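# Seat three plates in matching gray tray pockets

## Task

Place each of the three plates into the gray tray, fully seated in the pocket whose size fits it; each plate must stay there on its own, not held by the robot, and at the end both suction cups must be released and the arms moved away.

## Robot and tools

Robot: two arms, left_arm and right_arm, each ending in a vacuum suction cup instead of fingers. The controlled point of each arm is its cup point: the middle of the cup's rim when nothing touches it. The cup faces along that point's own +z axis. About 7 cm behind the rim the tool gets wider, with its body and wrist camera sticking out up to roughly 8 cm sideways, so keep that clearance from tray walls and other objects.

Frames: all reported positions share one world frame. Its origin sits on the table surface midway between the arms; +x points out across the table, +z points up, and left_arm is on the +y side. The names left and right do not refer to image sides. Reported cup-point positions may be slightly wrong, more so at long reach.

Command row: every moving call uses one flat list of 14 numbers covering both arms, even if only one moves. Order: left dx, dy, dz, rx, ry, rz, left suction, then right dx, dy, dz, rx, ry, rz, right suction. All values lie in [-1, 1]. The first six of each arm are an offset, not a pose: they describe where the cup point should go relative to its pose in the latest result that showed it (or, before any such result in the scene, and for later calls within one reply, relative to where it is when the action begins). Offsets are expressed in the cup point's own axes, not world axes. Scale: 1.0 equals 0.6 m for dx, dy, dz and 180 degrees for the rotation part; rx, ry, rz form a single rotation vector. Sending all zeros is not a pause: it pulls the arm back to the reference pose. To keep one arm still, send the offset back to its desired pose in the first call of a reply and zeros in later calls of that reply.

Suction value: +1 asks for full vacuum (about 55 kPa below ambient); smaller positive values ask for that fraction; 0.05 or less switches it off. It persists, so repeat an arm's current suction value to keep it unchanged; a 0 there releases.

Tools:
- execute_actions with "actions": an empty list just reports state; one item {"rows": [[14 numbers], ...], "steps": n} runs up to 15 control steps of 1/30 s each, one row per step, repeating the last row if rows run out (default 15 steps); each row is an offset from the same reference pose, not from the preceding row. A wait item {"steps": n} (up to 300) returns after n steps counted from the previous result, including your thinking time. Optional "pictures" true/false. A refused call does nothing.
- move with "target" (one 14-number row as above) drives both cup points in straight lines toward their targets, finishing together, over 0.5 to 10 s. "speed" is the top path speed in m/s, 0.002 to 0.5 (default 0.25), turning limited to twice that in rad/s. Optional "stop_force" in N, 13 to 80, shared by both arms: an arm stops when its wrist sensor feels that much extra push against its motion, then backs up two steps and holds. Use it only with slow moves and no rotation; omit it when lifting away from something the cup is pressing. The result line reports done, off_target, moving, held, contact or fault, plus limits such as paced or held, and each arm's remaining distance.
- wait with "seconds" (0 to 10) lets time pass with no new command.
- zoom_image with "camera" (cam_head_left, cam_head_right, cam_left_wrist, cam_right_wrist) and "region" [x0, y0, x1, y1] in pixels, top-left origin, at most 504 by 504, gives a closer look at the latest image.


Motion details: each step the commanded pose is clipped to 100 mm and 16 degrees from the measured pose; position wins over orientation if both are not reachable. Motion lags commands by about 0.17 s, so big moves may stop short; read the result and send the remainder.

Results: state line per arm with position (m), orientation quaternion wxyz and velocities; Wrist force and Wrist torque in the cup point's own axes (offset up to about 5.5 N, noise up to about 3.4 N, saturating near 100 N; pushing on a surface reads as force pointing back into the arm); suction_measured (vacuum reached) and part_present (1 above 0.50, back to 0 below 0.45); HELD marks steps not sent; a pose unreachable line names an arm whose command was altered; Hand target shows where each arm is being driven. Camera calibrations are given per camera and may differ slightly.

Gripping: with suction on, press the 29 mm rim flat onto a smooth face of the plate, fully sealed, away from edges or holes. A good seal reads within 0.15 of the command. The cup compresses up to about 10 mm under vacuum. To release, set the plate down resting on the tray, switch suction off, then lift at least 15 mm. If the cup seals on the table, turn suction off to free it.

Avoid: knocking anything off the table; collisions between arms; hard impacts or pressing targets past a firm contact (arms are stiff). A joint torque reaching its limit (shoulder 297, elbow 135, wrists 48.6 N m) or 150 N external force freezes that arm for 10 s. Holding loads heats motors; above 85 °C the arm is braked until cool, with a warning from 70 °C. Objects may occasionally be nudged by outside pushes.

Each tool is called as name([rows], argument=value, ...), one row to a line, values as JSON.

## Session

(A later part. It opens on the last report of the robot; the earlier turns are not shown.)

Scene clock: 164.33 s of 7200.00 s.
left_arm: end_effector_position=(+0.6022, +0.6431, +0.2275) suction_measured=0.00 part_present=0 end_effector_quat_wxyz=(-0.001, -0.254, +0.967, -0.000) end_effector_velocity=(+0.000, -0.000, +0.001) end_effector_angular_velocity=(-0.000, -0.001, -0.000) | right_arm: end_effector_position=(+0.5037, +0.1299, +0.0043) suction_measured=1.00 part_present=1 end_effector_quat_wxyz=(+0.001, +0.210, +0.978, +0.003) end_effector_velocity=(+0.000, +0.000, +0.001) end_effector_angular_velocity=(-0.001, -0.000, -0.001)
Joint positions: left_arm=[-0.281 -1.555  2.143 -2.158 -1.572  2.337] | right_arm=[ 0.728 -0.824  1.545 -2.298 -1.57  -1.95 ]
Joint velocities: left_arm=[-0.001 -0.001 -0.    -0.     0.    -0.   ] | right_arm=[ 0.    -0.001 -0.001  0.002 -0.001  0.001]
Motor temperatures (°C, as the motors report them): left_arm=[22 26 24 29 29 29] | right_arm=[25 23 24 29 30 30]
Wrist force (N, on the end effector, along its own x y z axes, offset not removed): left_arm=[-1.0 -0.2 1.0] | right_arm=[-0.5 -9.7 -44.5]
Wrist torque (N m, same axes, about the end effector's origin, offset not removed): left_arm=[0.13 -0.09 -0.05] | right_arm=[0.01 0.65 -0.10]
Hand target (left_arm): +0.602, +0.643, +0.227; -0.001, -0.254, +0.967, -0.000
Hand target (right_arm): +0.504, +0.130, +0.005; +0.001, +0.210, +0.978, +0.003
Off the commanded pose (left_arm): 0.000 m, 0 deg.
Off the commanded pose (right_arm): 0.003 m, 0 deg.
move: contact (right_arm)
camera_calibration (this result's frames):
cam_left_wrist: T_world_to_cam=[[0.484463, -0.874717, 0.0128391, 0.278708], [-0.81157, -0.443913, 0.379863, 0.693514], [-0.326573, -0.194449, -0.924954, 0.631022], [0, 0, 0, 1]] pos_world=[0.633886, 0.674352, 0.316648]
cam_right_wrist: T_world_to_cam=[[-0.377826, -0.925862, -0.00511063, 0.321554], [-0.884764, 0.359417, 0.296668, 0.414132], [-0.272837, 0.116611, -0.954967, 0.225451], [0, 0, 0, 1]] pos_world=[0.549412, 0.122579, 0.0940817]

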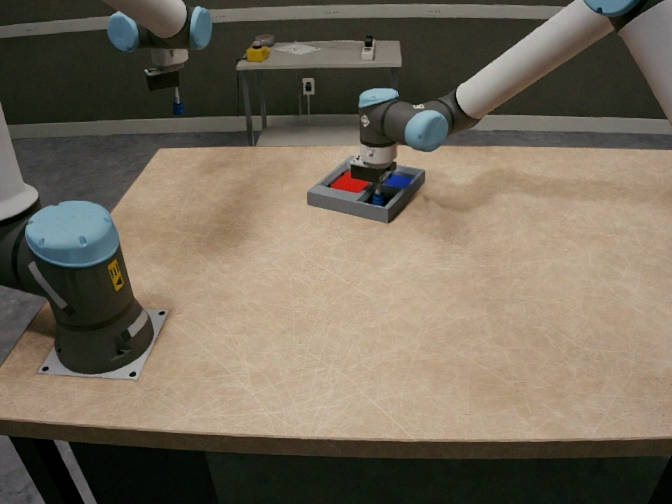

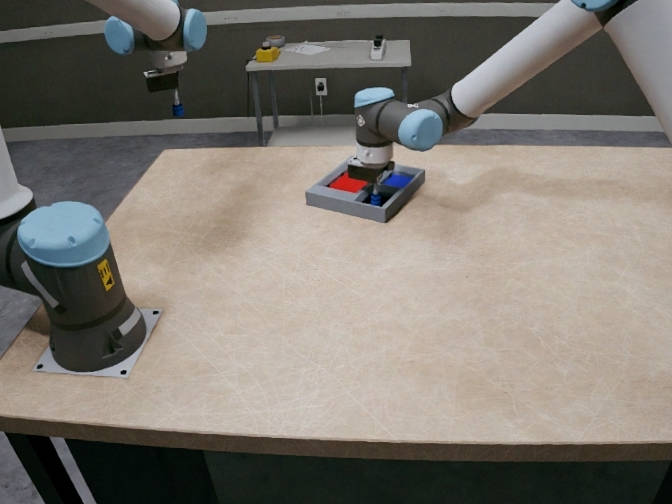

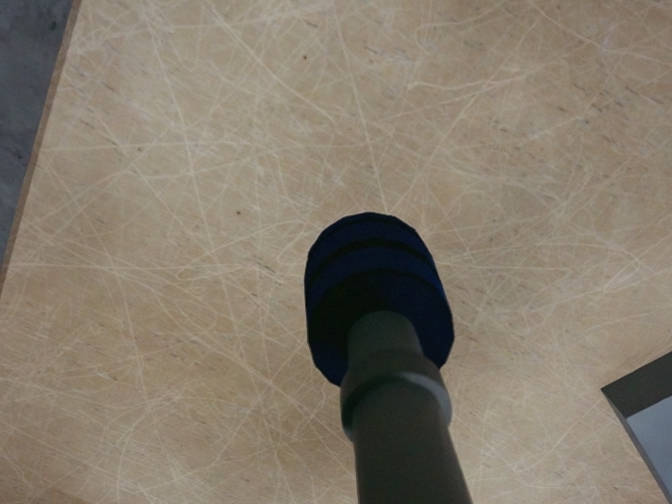

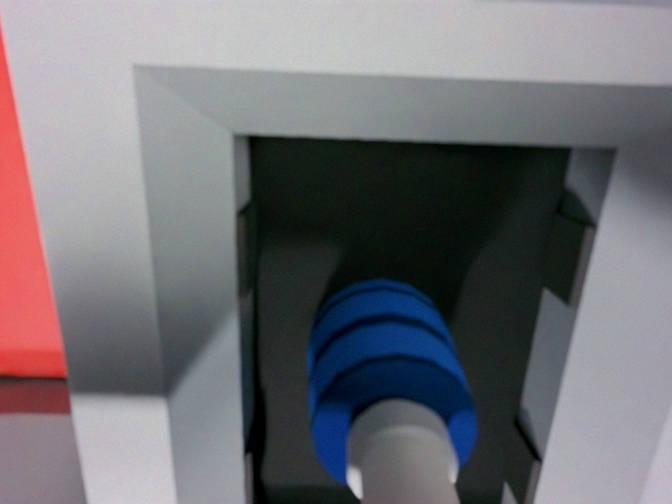

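move(target=[0,0,0,0,0,0,0,0,0,-0.003,0,0,0,0], speed=0.003)

move(target=[0,0,0,0,0,0,0,0,0,-0.09,0,0,0,0], speed=0.06)

move(target=[0,0,0,0,0,0,0,-0.15,-0.12,-0.28,0,0,0,0])

zoom_image(camera="cam_head_left", region=[300, 145, 430, 230])

Scene clock: 167.73 s of 7200.00 s.
left_arm: end_effector_position=(+0.6022, +0.6431, +0.2275) suction_measured=0.00 part_present=0 end_effector_quat_wxyz=(-0.001, -0.254, +0.967, -0.000) end_effector_velocity=(-0.000, +0.000, -0.000) end_effector_angular_velocity=(+0.001, +0.001, +0.000) | right_arm: end_effector_position=(+0.5036, +0.1299, +0.0060) suction_measured=0.00 part_present=0 end_effector_quat_wxyz=(+0.001, +0.210, +0.978, +0.003) end_effector_velocity=(+0.001, +0.000, +0.002) end_effector_angular_velocity=(+0.001, -0.002, -0.000)
Joint positions: left_arm=[-0.281 -1.555  2.143 -2.158 -1.572  2.337] | right_arm=[ 0.728 -0.825  1.545 -2.296 -1.57  -1.95 ]
Joint velocities: left_arm=[ 0.     0.     0.     0.001  0.    -0.   ] | right_arm=[-0.    -0.001 -0.001  0.001 -0.     0.   ]
Motor temperatures (°C, as the motors report them): left_arm=[22 26 24 29 29 29] | right_arm=[25 23 24 29 30 30]
Wrist force (N, on the end effector, along its own x y z axes, offset not removed): left_arm=[-2.5 -4.2 -3.7] | right_arm=[-1.3 2.3 -10.0]
Wrist torque (N m, same axes, about the end effector's origin, offset not removed): left_arm=[-0.47 0.28 -0.07] | right_arm=[0.23 0.26 -0.19]
Hand target (left_arm): +0.602, +0.643, +0.227; -0.001, -0.254, +0.967, -0.000
Hand target (right_arm): +0.504, +0.130, +0.006; +0.001, +0.210, +0.978, +0.003
Off the commanded pose (left_arm): 0.000 m, 0 deg.
Off the commanded pose (right_arm): 0.000 m, 0 deg.
move: done
camera_calibration (this result's frames):
cam_left_wrist: T_world_to_cam=[[0.484463, -0.874717, 0.0128391, 0.278708], [-0.81157, -0.443913, 0.379862, 0.693514], [-0.326573, -0.194449, -0.924954, 0.631022], [0, 0, 0, 1]] pos_world=[0.633886, 0.674352, 0.316648]
cam_right_wrist: T_world_to_cam=[[-0.377827, -0.925863, -0.00500256, 0.321529], [-0.884739, 0.359442, 0.296713, 0.413616], [-0.272918, 0.116532, -0.954953, 0.227062], [0, 0, 0, 1]] pos_world=[0.549394, 0.122561, 0.0957161]

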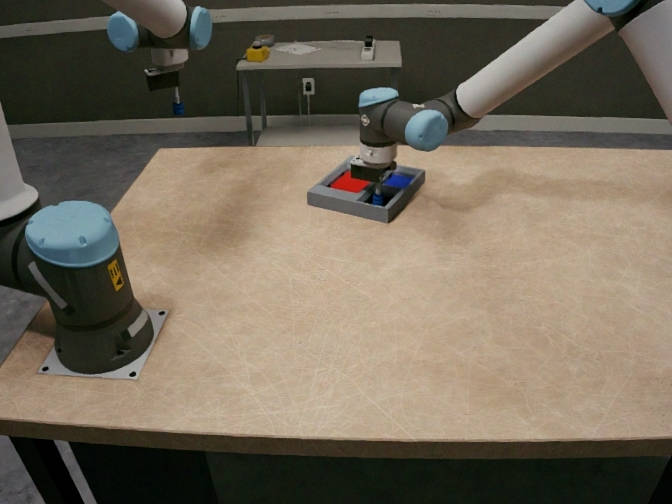

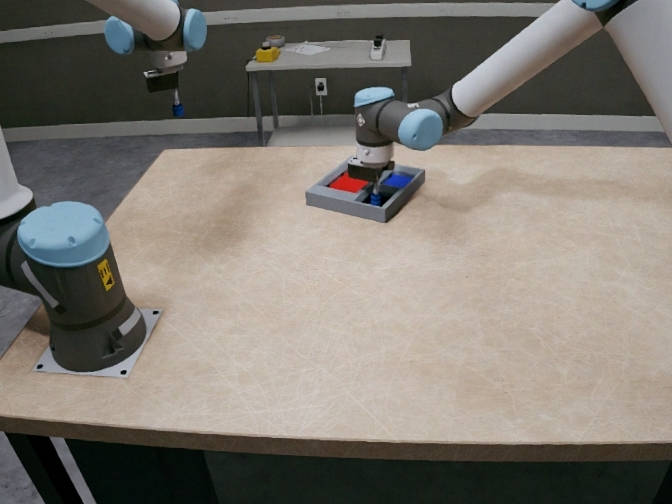

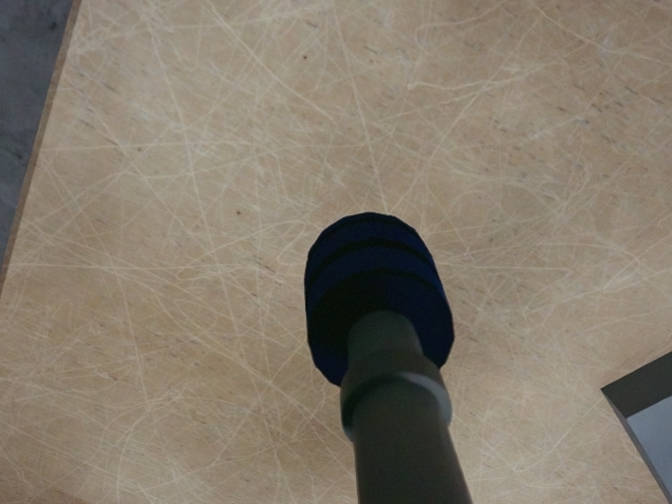

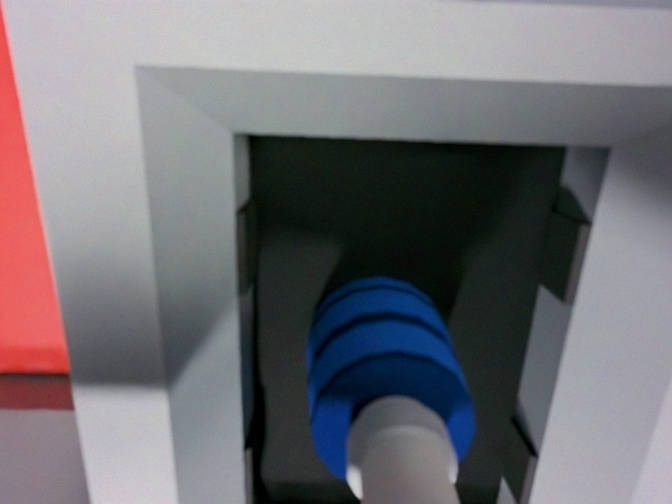

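Scene clock: 169.07 s of 7200.00 s.
left_arm: end_effector_position=(+0.6022, +0.6431, +0.2275) suction_measured=0.00 part_present=0 end_effector_quat_wxyz=(-0.001, -0.254, +0.967, -0.000) end_effector_velocity=(-0.000, -0.000, -0.000) end_effector_angular_velocity=(-0.000, +0.001, -0.000) | right_arm: end_effector_position=(+0.5035, +0.1298, +0.0598) suction_measured=0.00 part_present=0 end_effector_quat_wxyz=(+0.001, +0.210, +0.978, +0.003) end_effector_velocity=(+0.000, +0.000, +0.002) end_effector_angular_velocity=(+0.000, -0.000, +0.001)
Joint positions: left_arm=[-0.281 -1.555  2.143 -2.158 -1.572  2.337] | right_arm=[ 0.728 -0.881  1.53  -2.225 -1.57  -1.95 ]
Joint velocities: left_arm=[-0.    -0.    -0.     0.002 -0.    -0.   ] | right_arm=[ 0.    -0.002 -0.001  0.003  0.    -0.001]
Motor temperatures (°C, as the motors report them): left_arm=[22 26 24 29 29 29] | right_arm=[25 23 24 29 30 30]
Wrist force (N, on the end effector, along its own x y z axes, offset not removed): left_arm=[-4.2 -2.3 2.3] | right_arm=[-1.0 1.6 -1.4]
Wrist torque (N m, same axes, about the end effector's origin, offset not removed): left_arm=[-0.09 0.42 -0.09] | right_arm=[0.21 0.29 -0.17]
Hand target (left_arm): +0.602, +0.643, +0.227; -0.001, -0.254, +0.967, -0.000
Hand target (right_arm): +0.503, +0.130, +0.060; +0.001, +0.210, +0.978, +0.003
Off the commanded pose (left_arm): 0.000 m, 0 deg.
Off the commanded pose (right_arm): 0.000 m, 0 deg.
move: done
camera_calibration (this result's frames):
cam_left_wrist: T_world_to_cam=[[0.484463, -0.874717, 0.0128392, 0.278708], [-0.81157, -0.443913, 0.379862, 0.693514], [-0.326573, -0.194449, -0.924954, 0.631022], [0, 0, 0, 1]] pos_world=[0.633886, 0.674352, 0.316648]
cam_right_wrist: T_world_to_cam=[[-0.377836, -0.925859, -0.00500111, 0.321639], [-0.884735, 0.35945, 0.296714, 0.397563], [-0.272918, 0.116534, -0.954953, 0.278427], [0, 0, 0, 1]] pos_world=[0.549252, 0.122442, 0.149531]

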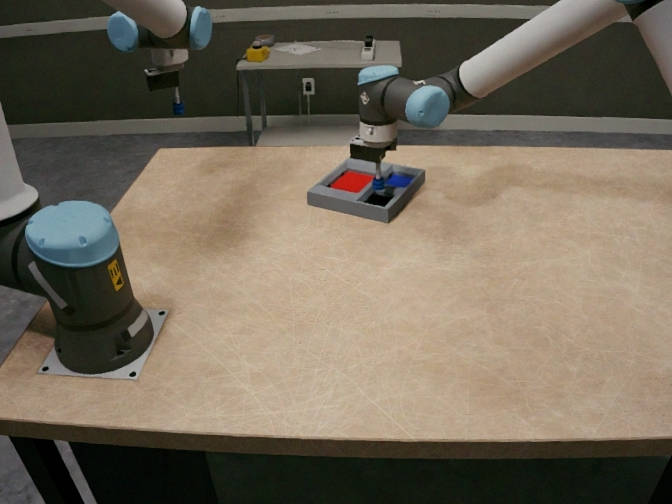

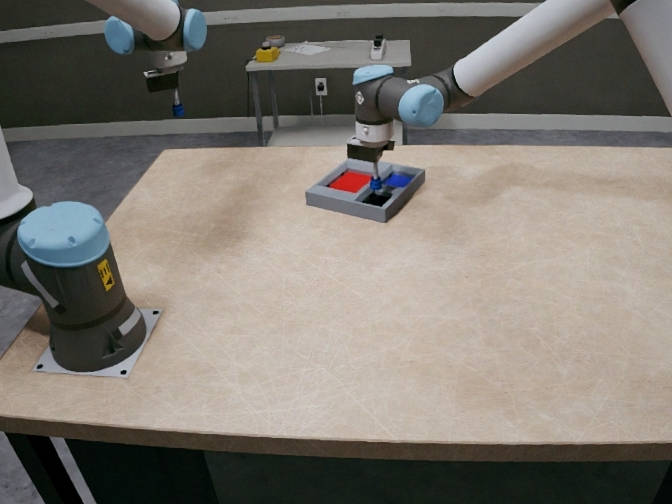

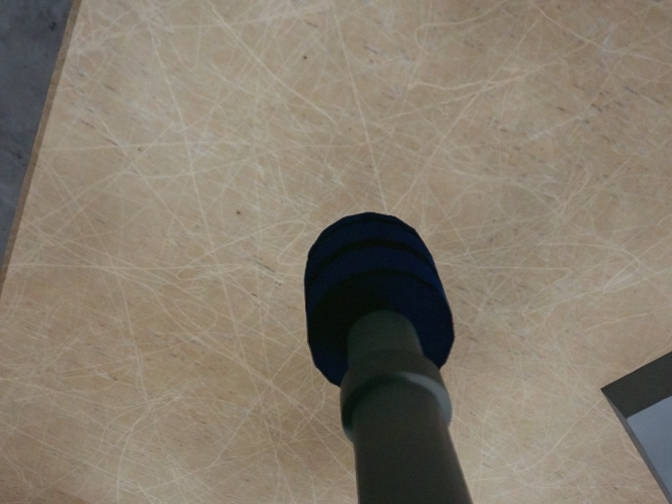

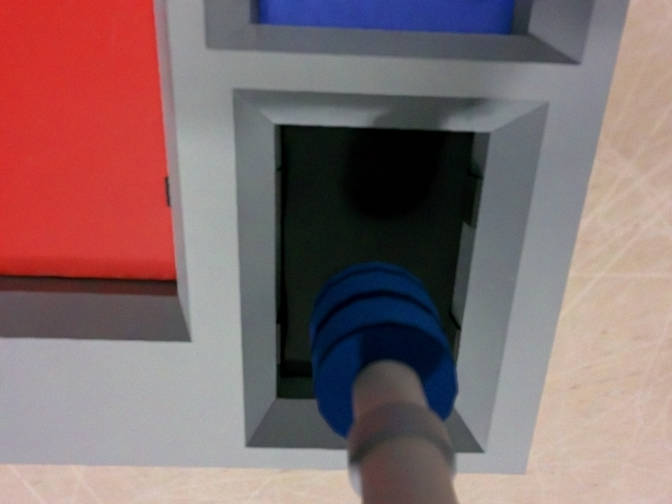

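Scene clock: 170.50 s of 7200.00 s.
left_arm: end_effector_position=(+0.6022, +0.6431, +0.2275) suction_measured=0.00 part_present=0 end_effector_quat_wxyz=(-0.001, -0.254, +0.967, -0.000) end_effector_velocity=(-0.000, +0.000, -0.001) end_effector_angular_velocity=(+0.002, +0.002, -0.000) | right_arm: end_effector_position=(+0.5554, +0.0268, +0.2275) suction_measured=0.00 part_present=0 end_effector_quat_wxyz=(+0.001, +0.210, +0.978, +0.003) end_effector_velocity=(+0.000, -0.001, +0.002) end_effector_angular_velocity=(+0.000, +0.001, -0.000)
Joint positions: left_arm=[-0.281 -1.555  2.143 -2.158 -1.572  2.337] | right_arm=[ 0.609 -1.092  1.542 -2.026 -1.569 -2.069]
Joint velocities: left_arm=[-0.     0.002  0.     0.     0.001  0.   ] | right_arm=[-0.002 -0.002  0.     0.003  0.001 -0.001]
Motor temperatures (°C, as the motors report them): left_arm=[22 26 24 29 29 29] | right_arm=[25 23 24 29 30 30]
Wrist force (N, on the end effector, along its own x y z axes, offset not removed): left_arm=[-5.5 -1.4 2.0] | right_arm=[-1.8 1.7 -0.9]
Wrist torque (N m, same axes, about the end effector's origin, offset not removed): left_arm=[-0.14 0.66 -0.22] | right_arm=[0.21 0.39 -0.17]
Hand target (left_arm): +0.602, +0.643, +0.227; -0.001, -0.254, +0.967, -0.000
Hand target (right_arm): +0.556, +0.027, +0.228; +0.001, +0.210, +0.978, +0.003
Off the commanded pose (left_arm): 0.000 m, 0 deg.
Off the commanded pose (right_arm): 0.000 m, 0 deg.
move: done
camera_calibration (this result's frames):
cam_left_wrist: T_world_to_cam=[[0.484463, -0.874717, 0.0128392, 0.278708], [-0.81157, -0.443913, 0.379862, 0.693514], [-0.326573, -0.194449, -0.924954, 0.631022], [0, 0, 0, 1]] pos_world=[0.633886, 0.674352, 0.316648]
cam_right_wrist: T_world_to_cam=[[-0.377836, -0.925859, -0.00495878, 0.246763], [-0.884852, 0.359515, 0.296288, 0.430918], [-0.272538, 0.116336, -0.955086, 0.464621], [0, 0, 0, 1]] pos_world=[0.601162, 0.0194943, 0.317301]

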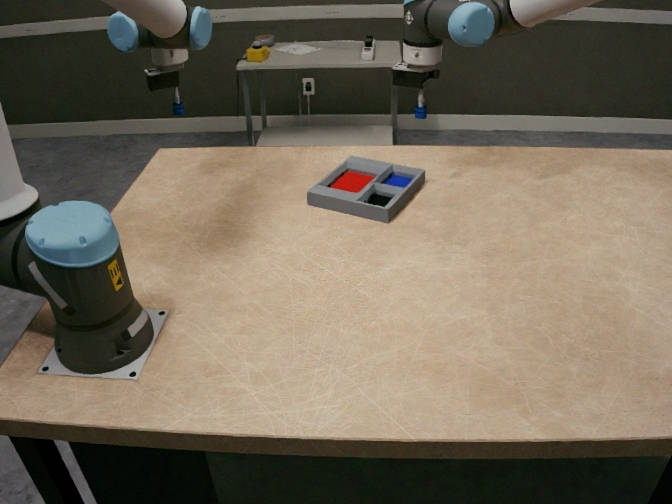

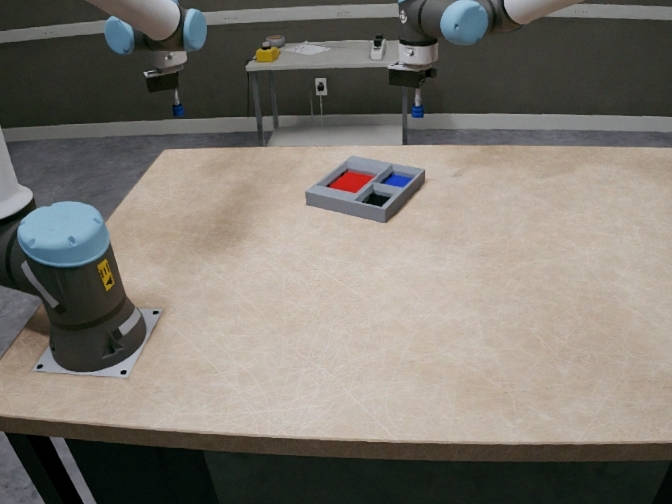

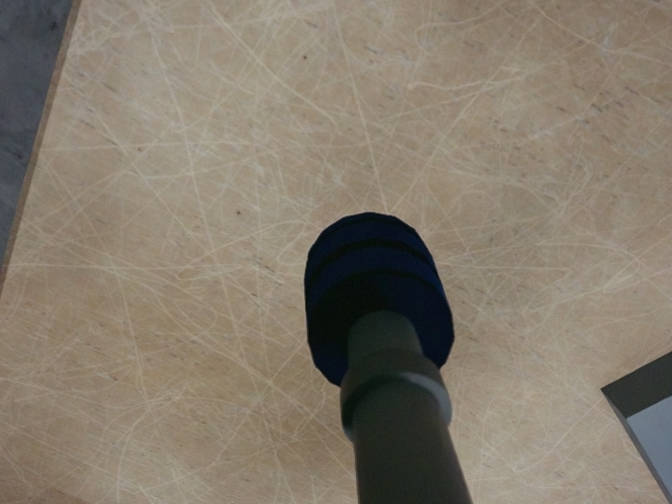

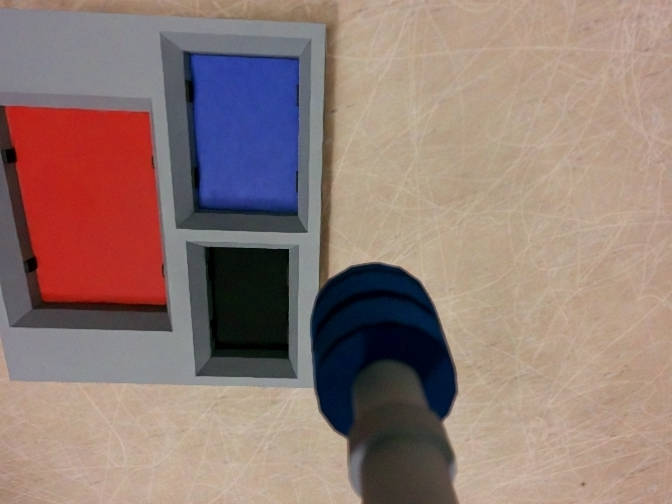

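Region (300, 145, 430, 230) of cam_head_left's 672x504 image, scaled by 3.877, with more detail than that image has; it fills the top 330 rows of this view, and the rest is white.

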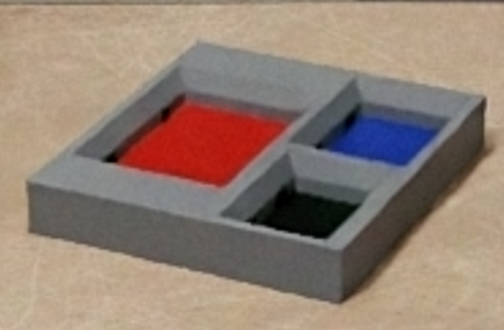

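zoom_image(camera="cam_right_wrist", region=[0, 20, 340, 400])

zoom_image(camera="cam_head_left", region=[320, 160, 430, 215])

Region (0, 20, 340, 400) of cam_right_wrist's 672x504 image, scaled by 1.326, with more detail than that image has; it fills the left 451 columns of this view, and the rest is white.

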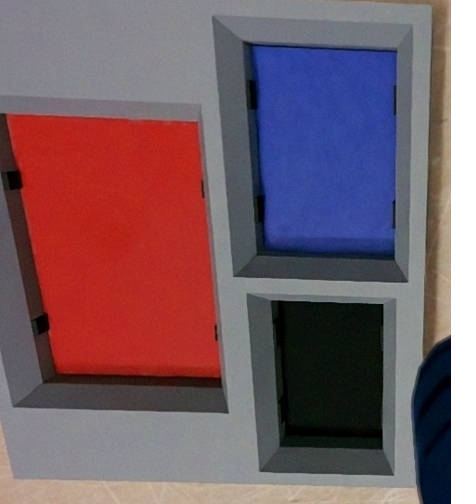

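Region (320, 160, 430, 215) of cam_head_left's 672x504 image, scaled by 4.582, with more detail than that image has.

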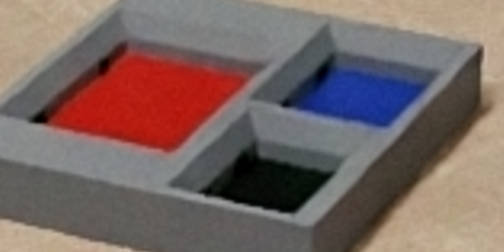

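move(target=[0,0,0,0,0,0,0,-0.0495,0.1205,0.3,0,0,0,0], speed=0.2)

move(target=[0,0,0,0,0,0,0,0,0,0.04,0,0,0,0], speed=0.03)

move(target=[0,0,0,0,0,0,0,0,0,0.038,0,0,0,0], speed=0.004, stop_force=35)

Scene clock: 177.33 s of 7200.00 s.
left_arm: end_effector_position=(+0.6022, +0.6431, +0.2275) suction_measured=0.00 part_present=0 end_effector_quat_wxyz=(-0.001, -0.254, +0.967, -0.000) end_effector_velocity=(-0.000, -0.000, -0.000) end_effector_angular_velocity=(-0.000, +0.002, -0.000) | right_arm: end_effector_position=(+0.6127, +0.0807, +0.0479) suction_measured=0.00 part_present=0 end_effector_quat_wxyz=(+0.001, +0.210, +0.978, +0.003) end_effector_velocity=(+0.000, +0.000, -0.003) end_effector_angular_velocity=(-0.002, +0.001, +0.000)
Joint positions: left_arm=[-0.281 -1.555  2.143 -2.158 -1.572  2.337] | right_arm=[ 0.617 -0.829  1.457 -2.205 -1.569 -2.061]
Joint velocities: left_arm=[-0.    -0.    -0.     0.002 -0.001 -0.   ] | right_arm=[ 0.     0.004 -0.002 -0.    -0.001 -0.   ]
Motor temperatures (°C, as the motors report them): left_arm=[22 26 24 29 29 29] | right_arm=[25 23 24 29 30 30]
Wrist force (N, on the end effector, along its own x y z axes, offset not removed): left_arm=[-4.9 -1.0 0.3] | right_arm=[-3.1 2.4 -1.7]
Wrist torque (N m, same axes, about the end effector's origin, offset not removed): left_arm=[-0.05 0.52 -0.10] | right_arm=[0.41 0.59 -0.13]
Hand target (left_arm): +0.602, +0.643, +0.227; -0.001, -0.254, +0.967, -0.000
Hand target (right_arm): +0.613, +0.081, +0.048; +0.001, +0.210, +0.978, +0.003
Off the commanded pose (left_arm): 0.000 m, 0 deg.
Off the commanded pose (right_arm): 0.001 m, 0 deg.
After step 90, 2.27 s passed at rest.
move: done
camera_calibration (this result's frames):
cam_left_wrist: T_world_to_cam=[[0.484463, -0.874717, 0.0128392, 0.278708], [-0.81157, -0.443913, 0.379863, 0.693514], [-0.326573, -0.194449, -0.924954, 0.631022], [0, 0, 0, 1]] pos_world=[0.633886, 0.674352, 0.316648]
cam_right_wrist: T_world_to_cam=[[-0.377834, -0.92586, -0.00502512, 0.317415], [-0.884847, 0.359489, 0.296334, 0.515371], [-0.272557, 0.116412, -0.955071, 0.302405], [0, 0, 0, 1]] pos_world=[0.658377, 0.0734075, 0.137692]

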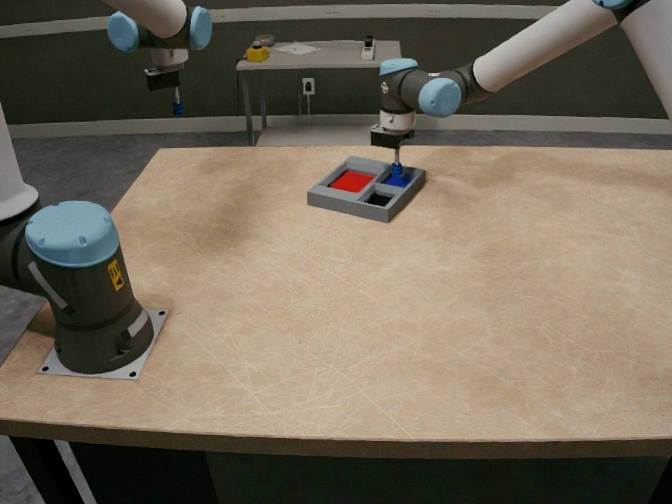

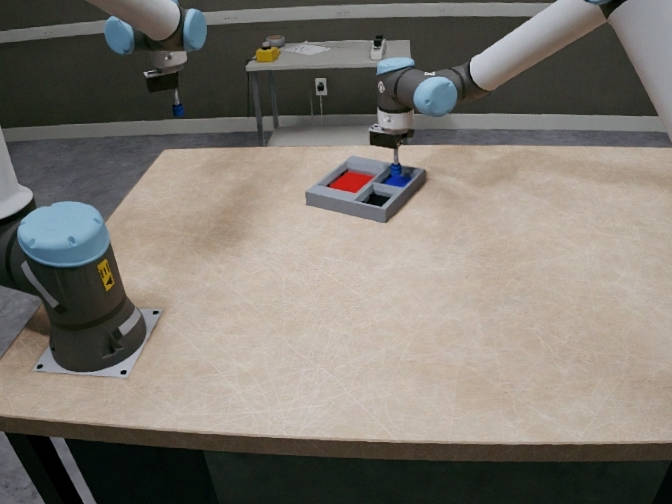

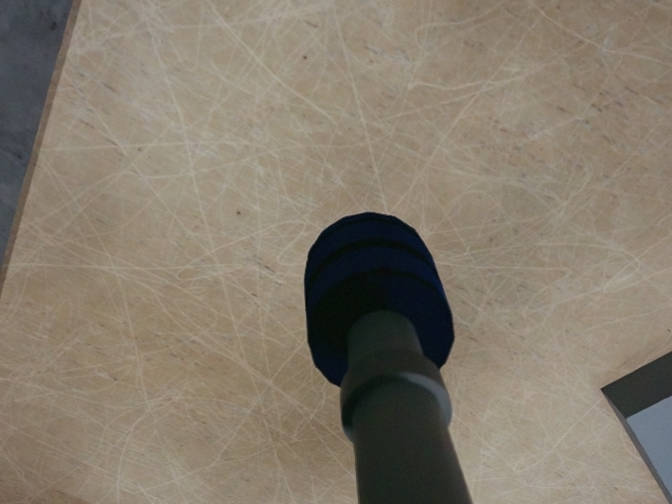

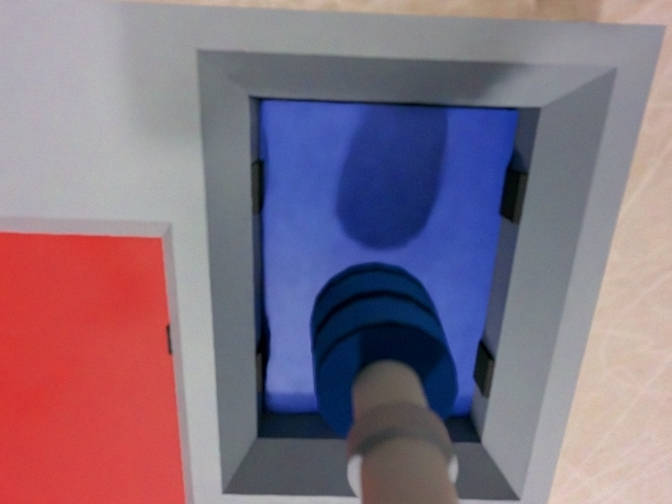

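Scene clock: 178.47 s of 7200.00 s.
left_arm: end_effector_position=(+0.6022, +0.6431, +0.2275) suction_measured=0.00 part_present=0 end_effector_quat_wxyz=(-0.001, -0.254, +0.967, -0.000) end_effector_velocity=(+0.000, -0.000, +0.001) end_effector_angular_velocity=(-0.001, -0.003, +0.000) | right_arm: end_effector_position=(+0.6127, +0.0808, +0.0242) suction_measured=0.00 part_present=0 end_effector_quat_wxyz=(+0.001, +0.210, +0.978, +0.003) end_effector_velocity=(-0.000, -0.000, -0.003) end_effector_angular_velocity=(+0.000, +0.000, -0.000)
Joint positions: left_arm=[-0.281 -1.555  2.143 -2.158 -1.572  2.337] | right_arm=[ 0.617 -0.805  1.464 -2.235 -1.569 -2.061]
Joint velocities: left_arm=[-0.    -0.001  0.    -0.002 -0.    -0.   ] | right_arm=[-0.     0.002  0.001 -0.003  0.     0.   ]
Motor temperatures (°C, as the motors report them): left_arm=[22 26 24 29 29 29] | right_arm=[25 23 24 29 30 30]
Wrist force (N, on the end effector, along its own x y z axes, offset not removed): left_arm=[-5.9 -2.0 0.6] | right_arm=[0.8 -1.9 -0.8]
Wrist torque (N m, same axes, about the end effector's origin, offset not removed): left_arm=[-0.34 0.76 -0.07] | right_arm=[-0.11 0.06 -0.16]
Hand target (left_arm): +0.602, +0.643, +0.227; -0.001, -0.254, +0.967, -0.000
Hand target (right_arm): +0.613, +0.081, +0.024; +0.001, +0.210, +0.978, +0.003
Off the commanded pose (left_arm): 0.000 m, 0 deg.
Off the commanded pose (right_arm): 0.000 m, 0 deg.
move: done
camera_calibration (this result's frames):
cam_left_wrist: T_world_to_cam=[[0.484463, -0.874717, 0.0128394, 0.278708], [-0.81157, -0.443913, 0.379862, 0.693514], [-0.326573, -0.194449, -0.924954, 0.631022], [0, 0, 0, 1]] pos_world=[0.633886, 0.674352, 0.316648]
cam_right_wrist: T_world_to_cam=[[-0.377834, -0.92586, -0.00501956, 0.317365], [-0.884845, 0.35949, 0.296337, 0.522439], [-0.272562, 0.116408, -0.95507, 0.279742], [0, 0, 0, 1]] pos_world=[0.658436, 0.0734591, 0.113949]

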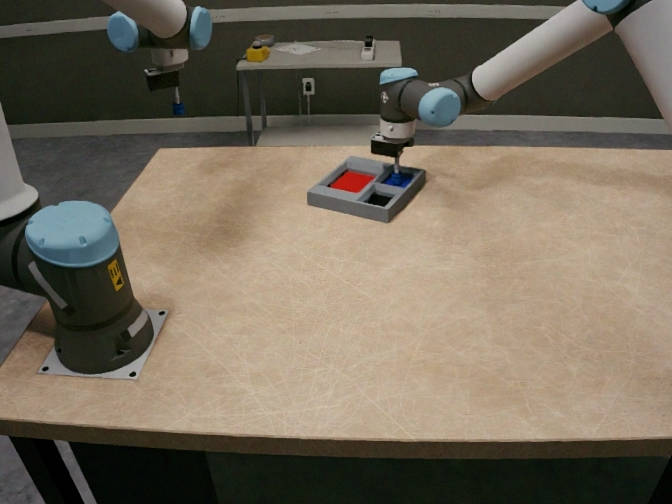

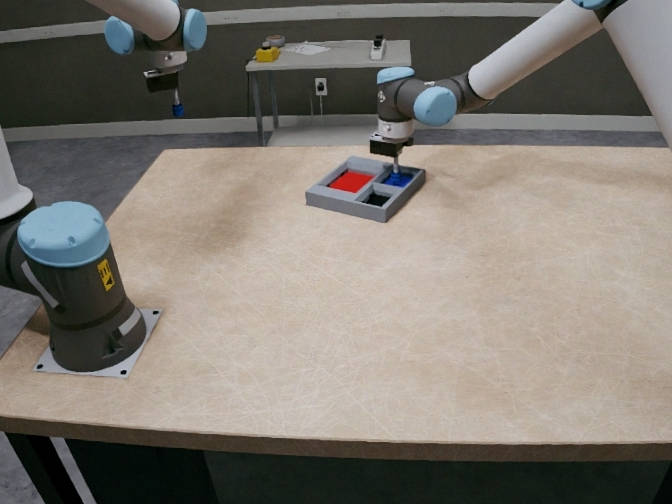

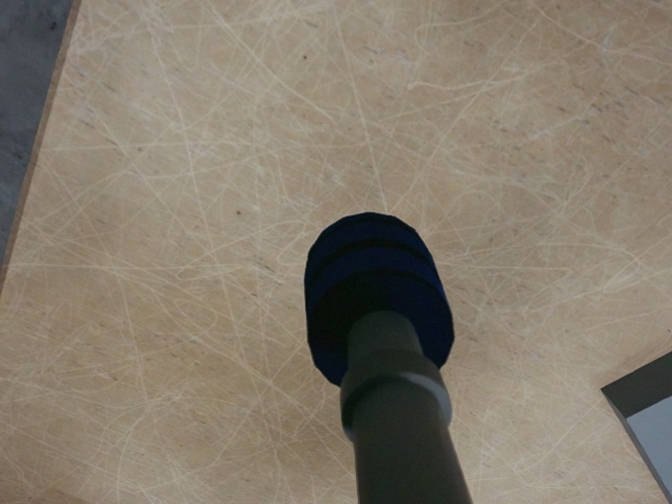

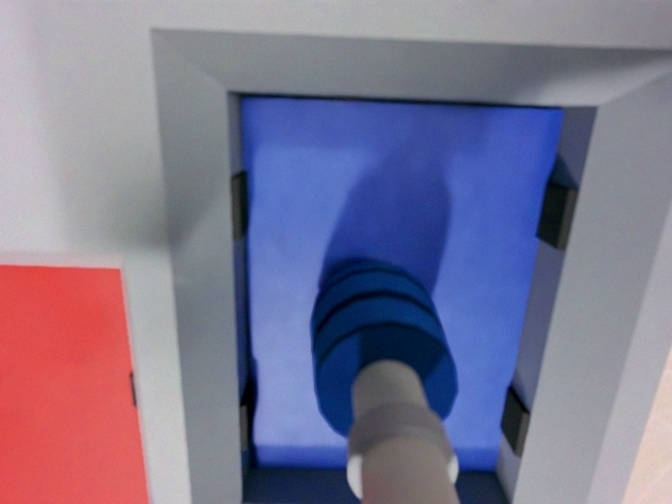

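Scene clock: 183.73 s of 7200.00 s.
left_arm: end_effector_position=(+0.6022, +0.6431, +0.2275) suction_measured=0.00 part_present=0 end_effector_quat_wxyz=(-0.001, -0.254, +0.967, -0.000) end_effector_velocity=(-0.000, -0.000, -0.000) end_effector_angular_velocity=(+0.000, +0.001, -0.000) | right_arm: end_effector_position=(+0.6129, +0.0809, +0.0049) suction_measured=0.00 part_present=0 end_effector_quat_wxyz=(+0.001, +0.210, +0.978, +0.003) end_effector_velocity=(-0.001, -0.001, -0.000) end_effector_angular_velocity=(-0.002, +0.002, +0.000)
Joint positions: left_arm=[-0.281 -1.555  2.143 -2.158 -1.572  2.337] | right_arm=[ 0.617 -0.785  1.468 -2.26  -1.569 -2.061]
Joint velocities: left_arm=[-0.  0.  0.  0. -0.  0.] | right_arm=[ 0.    -0.001  0.002  0.002 -0.    -0.   ]
Motor temperatures (°C, as the motors report them): left_arm=[22 26 24 29 29 29] | right_arm=[25 23 24 29 30 30]
Wrist force (N, on the end effector, along its own x y z axes, offset not removed): left_arm=[-0.6 0.7 0.8] | right_arm=[5.9 -14.1 -47.8]
Wrist torque (N m, same axes, about the end effector's origin, offset not removed): left_arm=[0.12 -0.05 -0.11] | right_arm=[0.18 0.22 -0.25]
Hand target (left_arm): +0.602, +0.643, +0.227; -0.001, -0.254, +0.967, -0.000
Hand target (right_arm): +0.613, +0.081, +0.005; +0.001, +0.210, +0.978, +0.003
Off the commanded pose (left_arm): 0.000 m, 0 deg.
Off the commanded pose (right_arm): 0.003 m, 0 deg.
move: contact (right_arm)
camera_calibration (this result's frames):
cam_left_wrist: T_world_to_cam=[[0.484463, -0.874717, 0.0128393, 0.278708], [-0.81157, -0.443913, 0.379862, 0.693514], [-0.326573, -0.194449, -0.924954, 0.631022], [0, 0, 0, 1]] pos_world=[0.633886, 0.674352, 0.316648]
cam_right_wrist: T_world_to_cam=[[-0.377833, -0.925858, -0.00539067, 0.317428], [-0.884946, 0.359413, 0.296131, 0.528324], [-0.272238, 0.116658, -0.955132, 0.261091], [0, 0, 0, 1]] pos_world=[0.658551, 0.0735483, 0.0946349]

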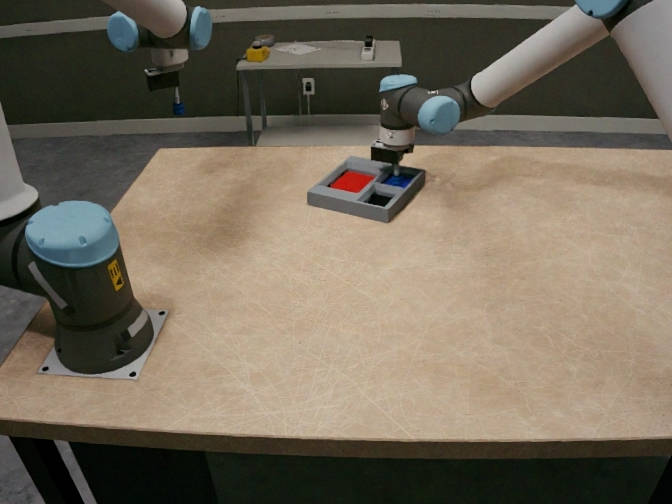

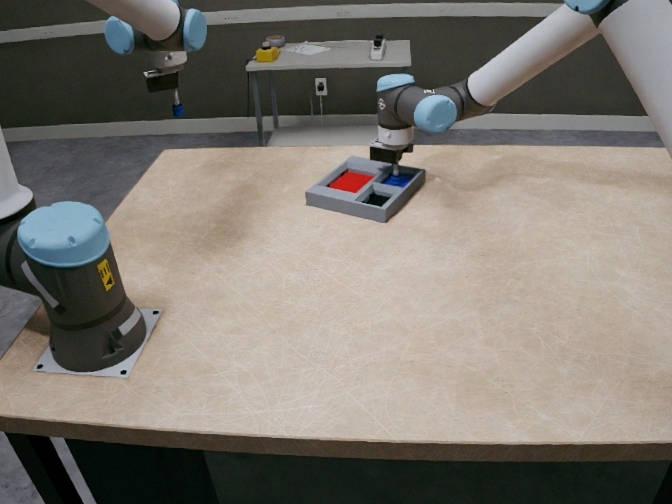

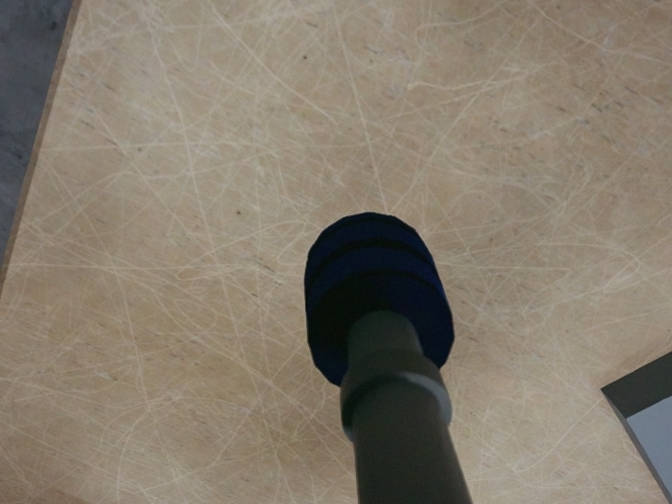

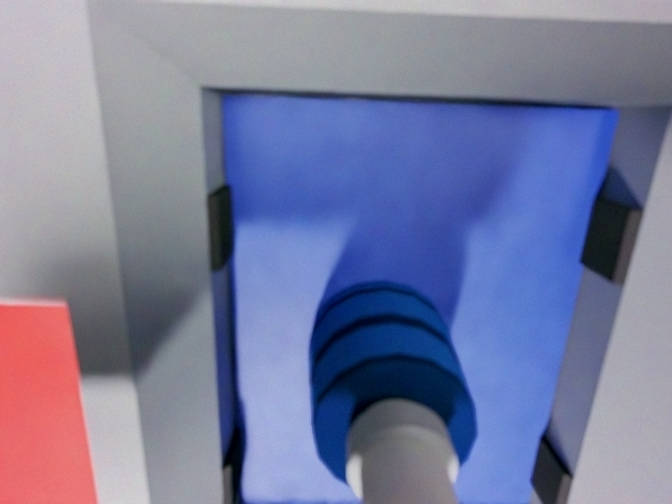

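It was seated already. Retreat.

move(target=[0,0,0,0,0,0,0,0,0,-0.3,0,0,0,0], speed=0.15)

finished_scene(scene=1)

Scene clock: 186.97 s of 7200.00 s.
left_arm: end_effector_position=(+0.6022, +0.6431, +0.2275) suction_measured=0.00 part_present=0 end_effector_quat_wxyz=(-0.001, -0.254, +0.967, -0.000) end_effector_velocity=(+0.000, -0.000, +0.000) end_effector_angular_velocity=(-0.000, -0.001, -0.000) | right_arm: end_effector_position=(+0.6123, +0.0805, +0.1847) suction_measured=0.00 part_present=0 end_effector_quat_wxyz=(+0.001, +0.210, +0.978, +0.003) end_effector_velocity=(+0.000, +0.000, +0.003) end_effector_angular_velocity=(+0.001, -0.001, +0.000)
Joint positions: left_arm=[-0.281 -1.555  2.143 -2.158 -1.572  2.337] | right_arm=[ 0.617 -0.945  1.386 -2.018 -1.569 -2.061]
Joint velocities: left_arm=[-0.001 -0.     0.    -0.001 -0.    -0.   ] | right_arm=[ 0.    -0.001 -0.003  0.003  0.    -0.   ]
Motor temperatures (°C, as the motors report them): left_arm=[22 26 24 29 29 29] | right_arm=[25 23 24 29 30 30]
Wrist force (N, on the end effector, along its own x y z axes, offset not removed): left_arm=[-2.9 -2.2 1.2] | right_arm=[-3.9 1.1 -0.4]
Wrist torque (N m, same axes, about the end effector's origin, offset not removed): left_arm=[-0.28 0.21 0.05] | right_arm=[0.27 0.64 -0.25]
Hand target (left_arm): +0.602, +0.643, +0.227; -0.001, -0.254, +0.967, -0.000
Hand target (right_arm): +0.612, +0.080, +0.185; +0.001, +0.210, +0.978, +0.003
Off the commanded pose (left_arm): 0.000 m, 0 deg.
Off the commanded pose (right_arm): 0.001 m, 0 deg.
move: done
camera_calibration (this result's frames):
cam_left_wrist: T_world_to_cam=[[0.484463, -0.874718, 0.0128392, 0.278708], [-0.81157, -0.443913, 0.379862, 0.693514], [-0.326573, -0.194449, -0.924954, 0.631022], [0, 0, 0, 1]] pos_world=[0.633886, 0.674352, 0.316648]
cam_right_wrist: T_world_to_cam=[[-0.377834, -0.925858, -0.00539235, 0.317805], [-0.884946, 0.359413, 0.29613, 0.474677], [-0.272236, 0.11666, -0.955132, 0.432723], [0, 0, 0, 1]] pos_world=[0.657944, 0.0731557, 0.274455]

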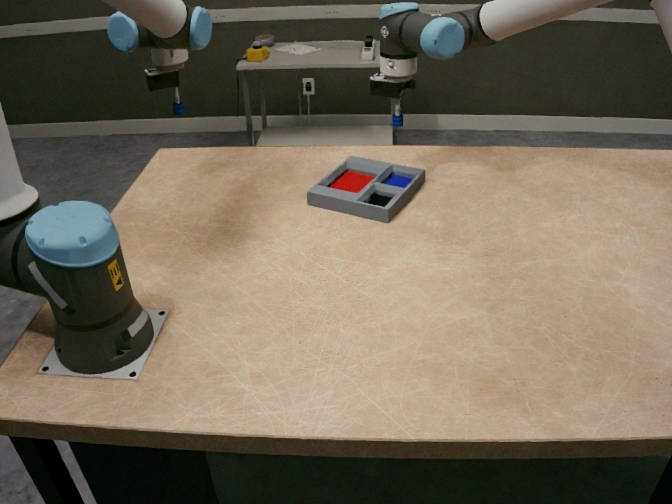

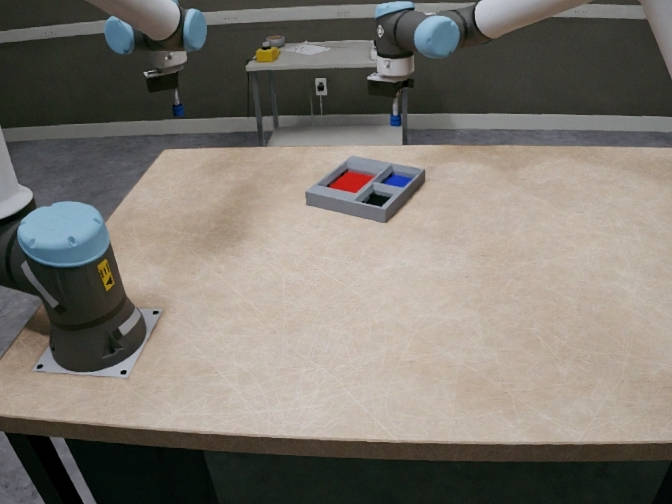

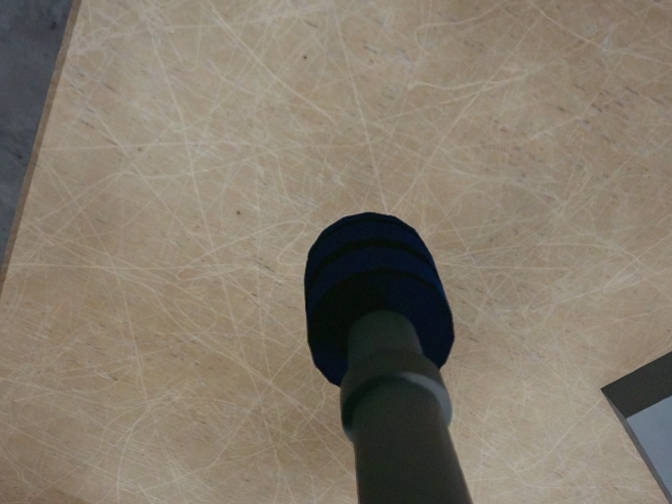

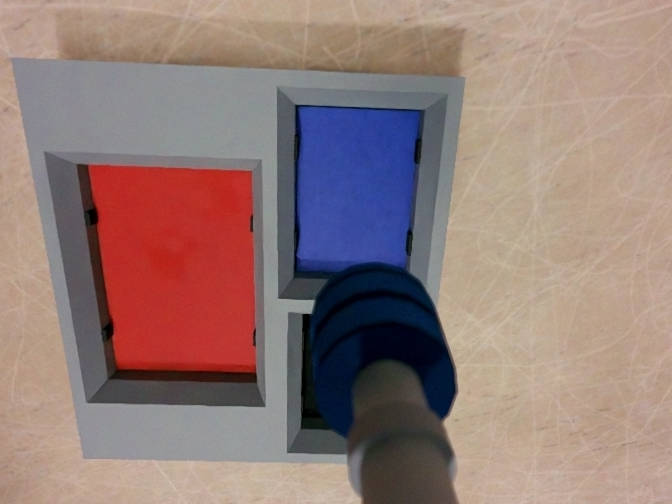

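The scene is finished: the task was done.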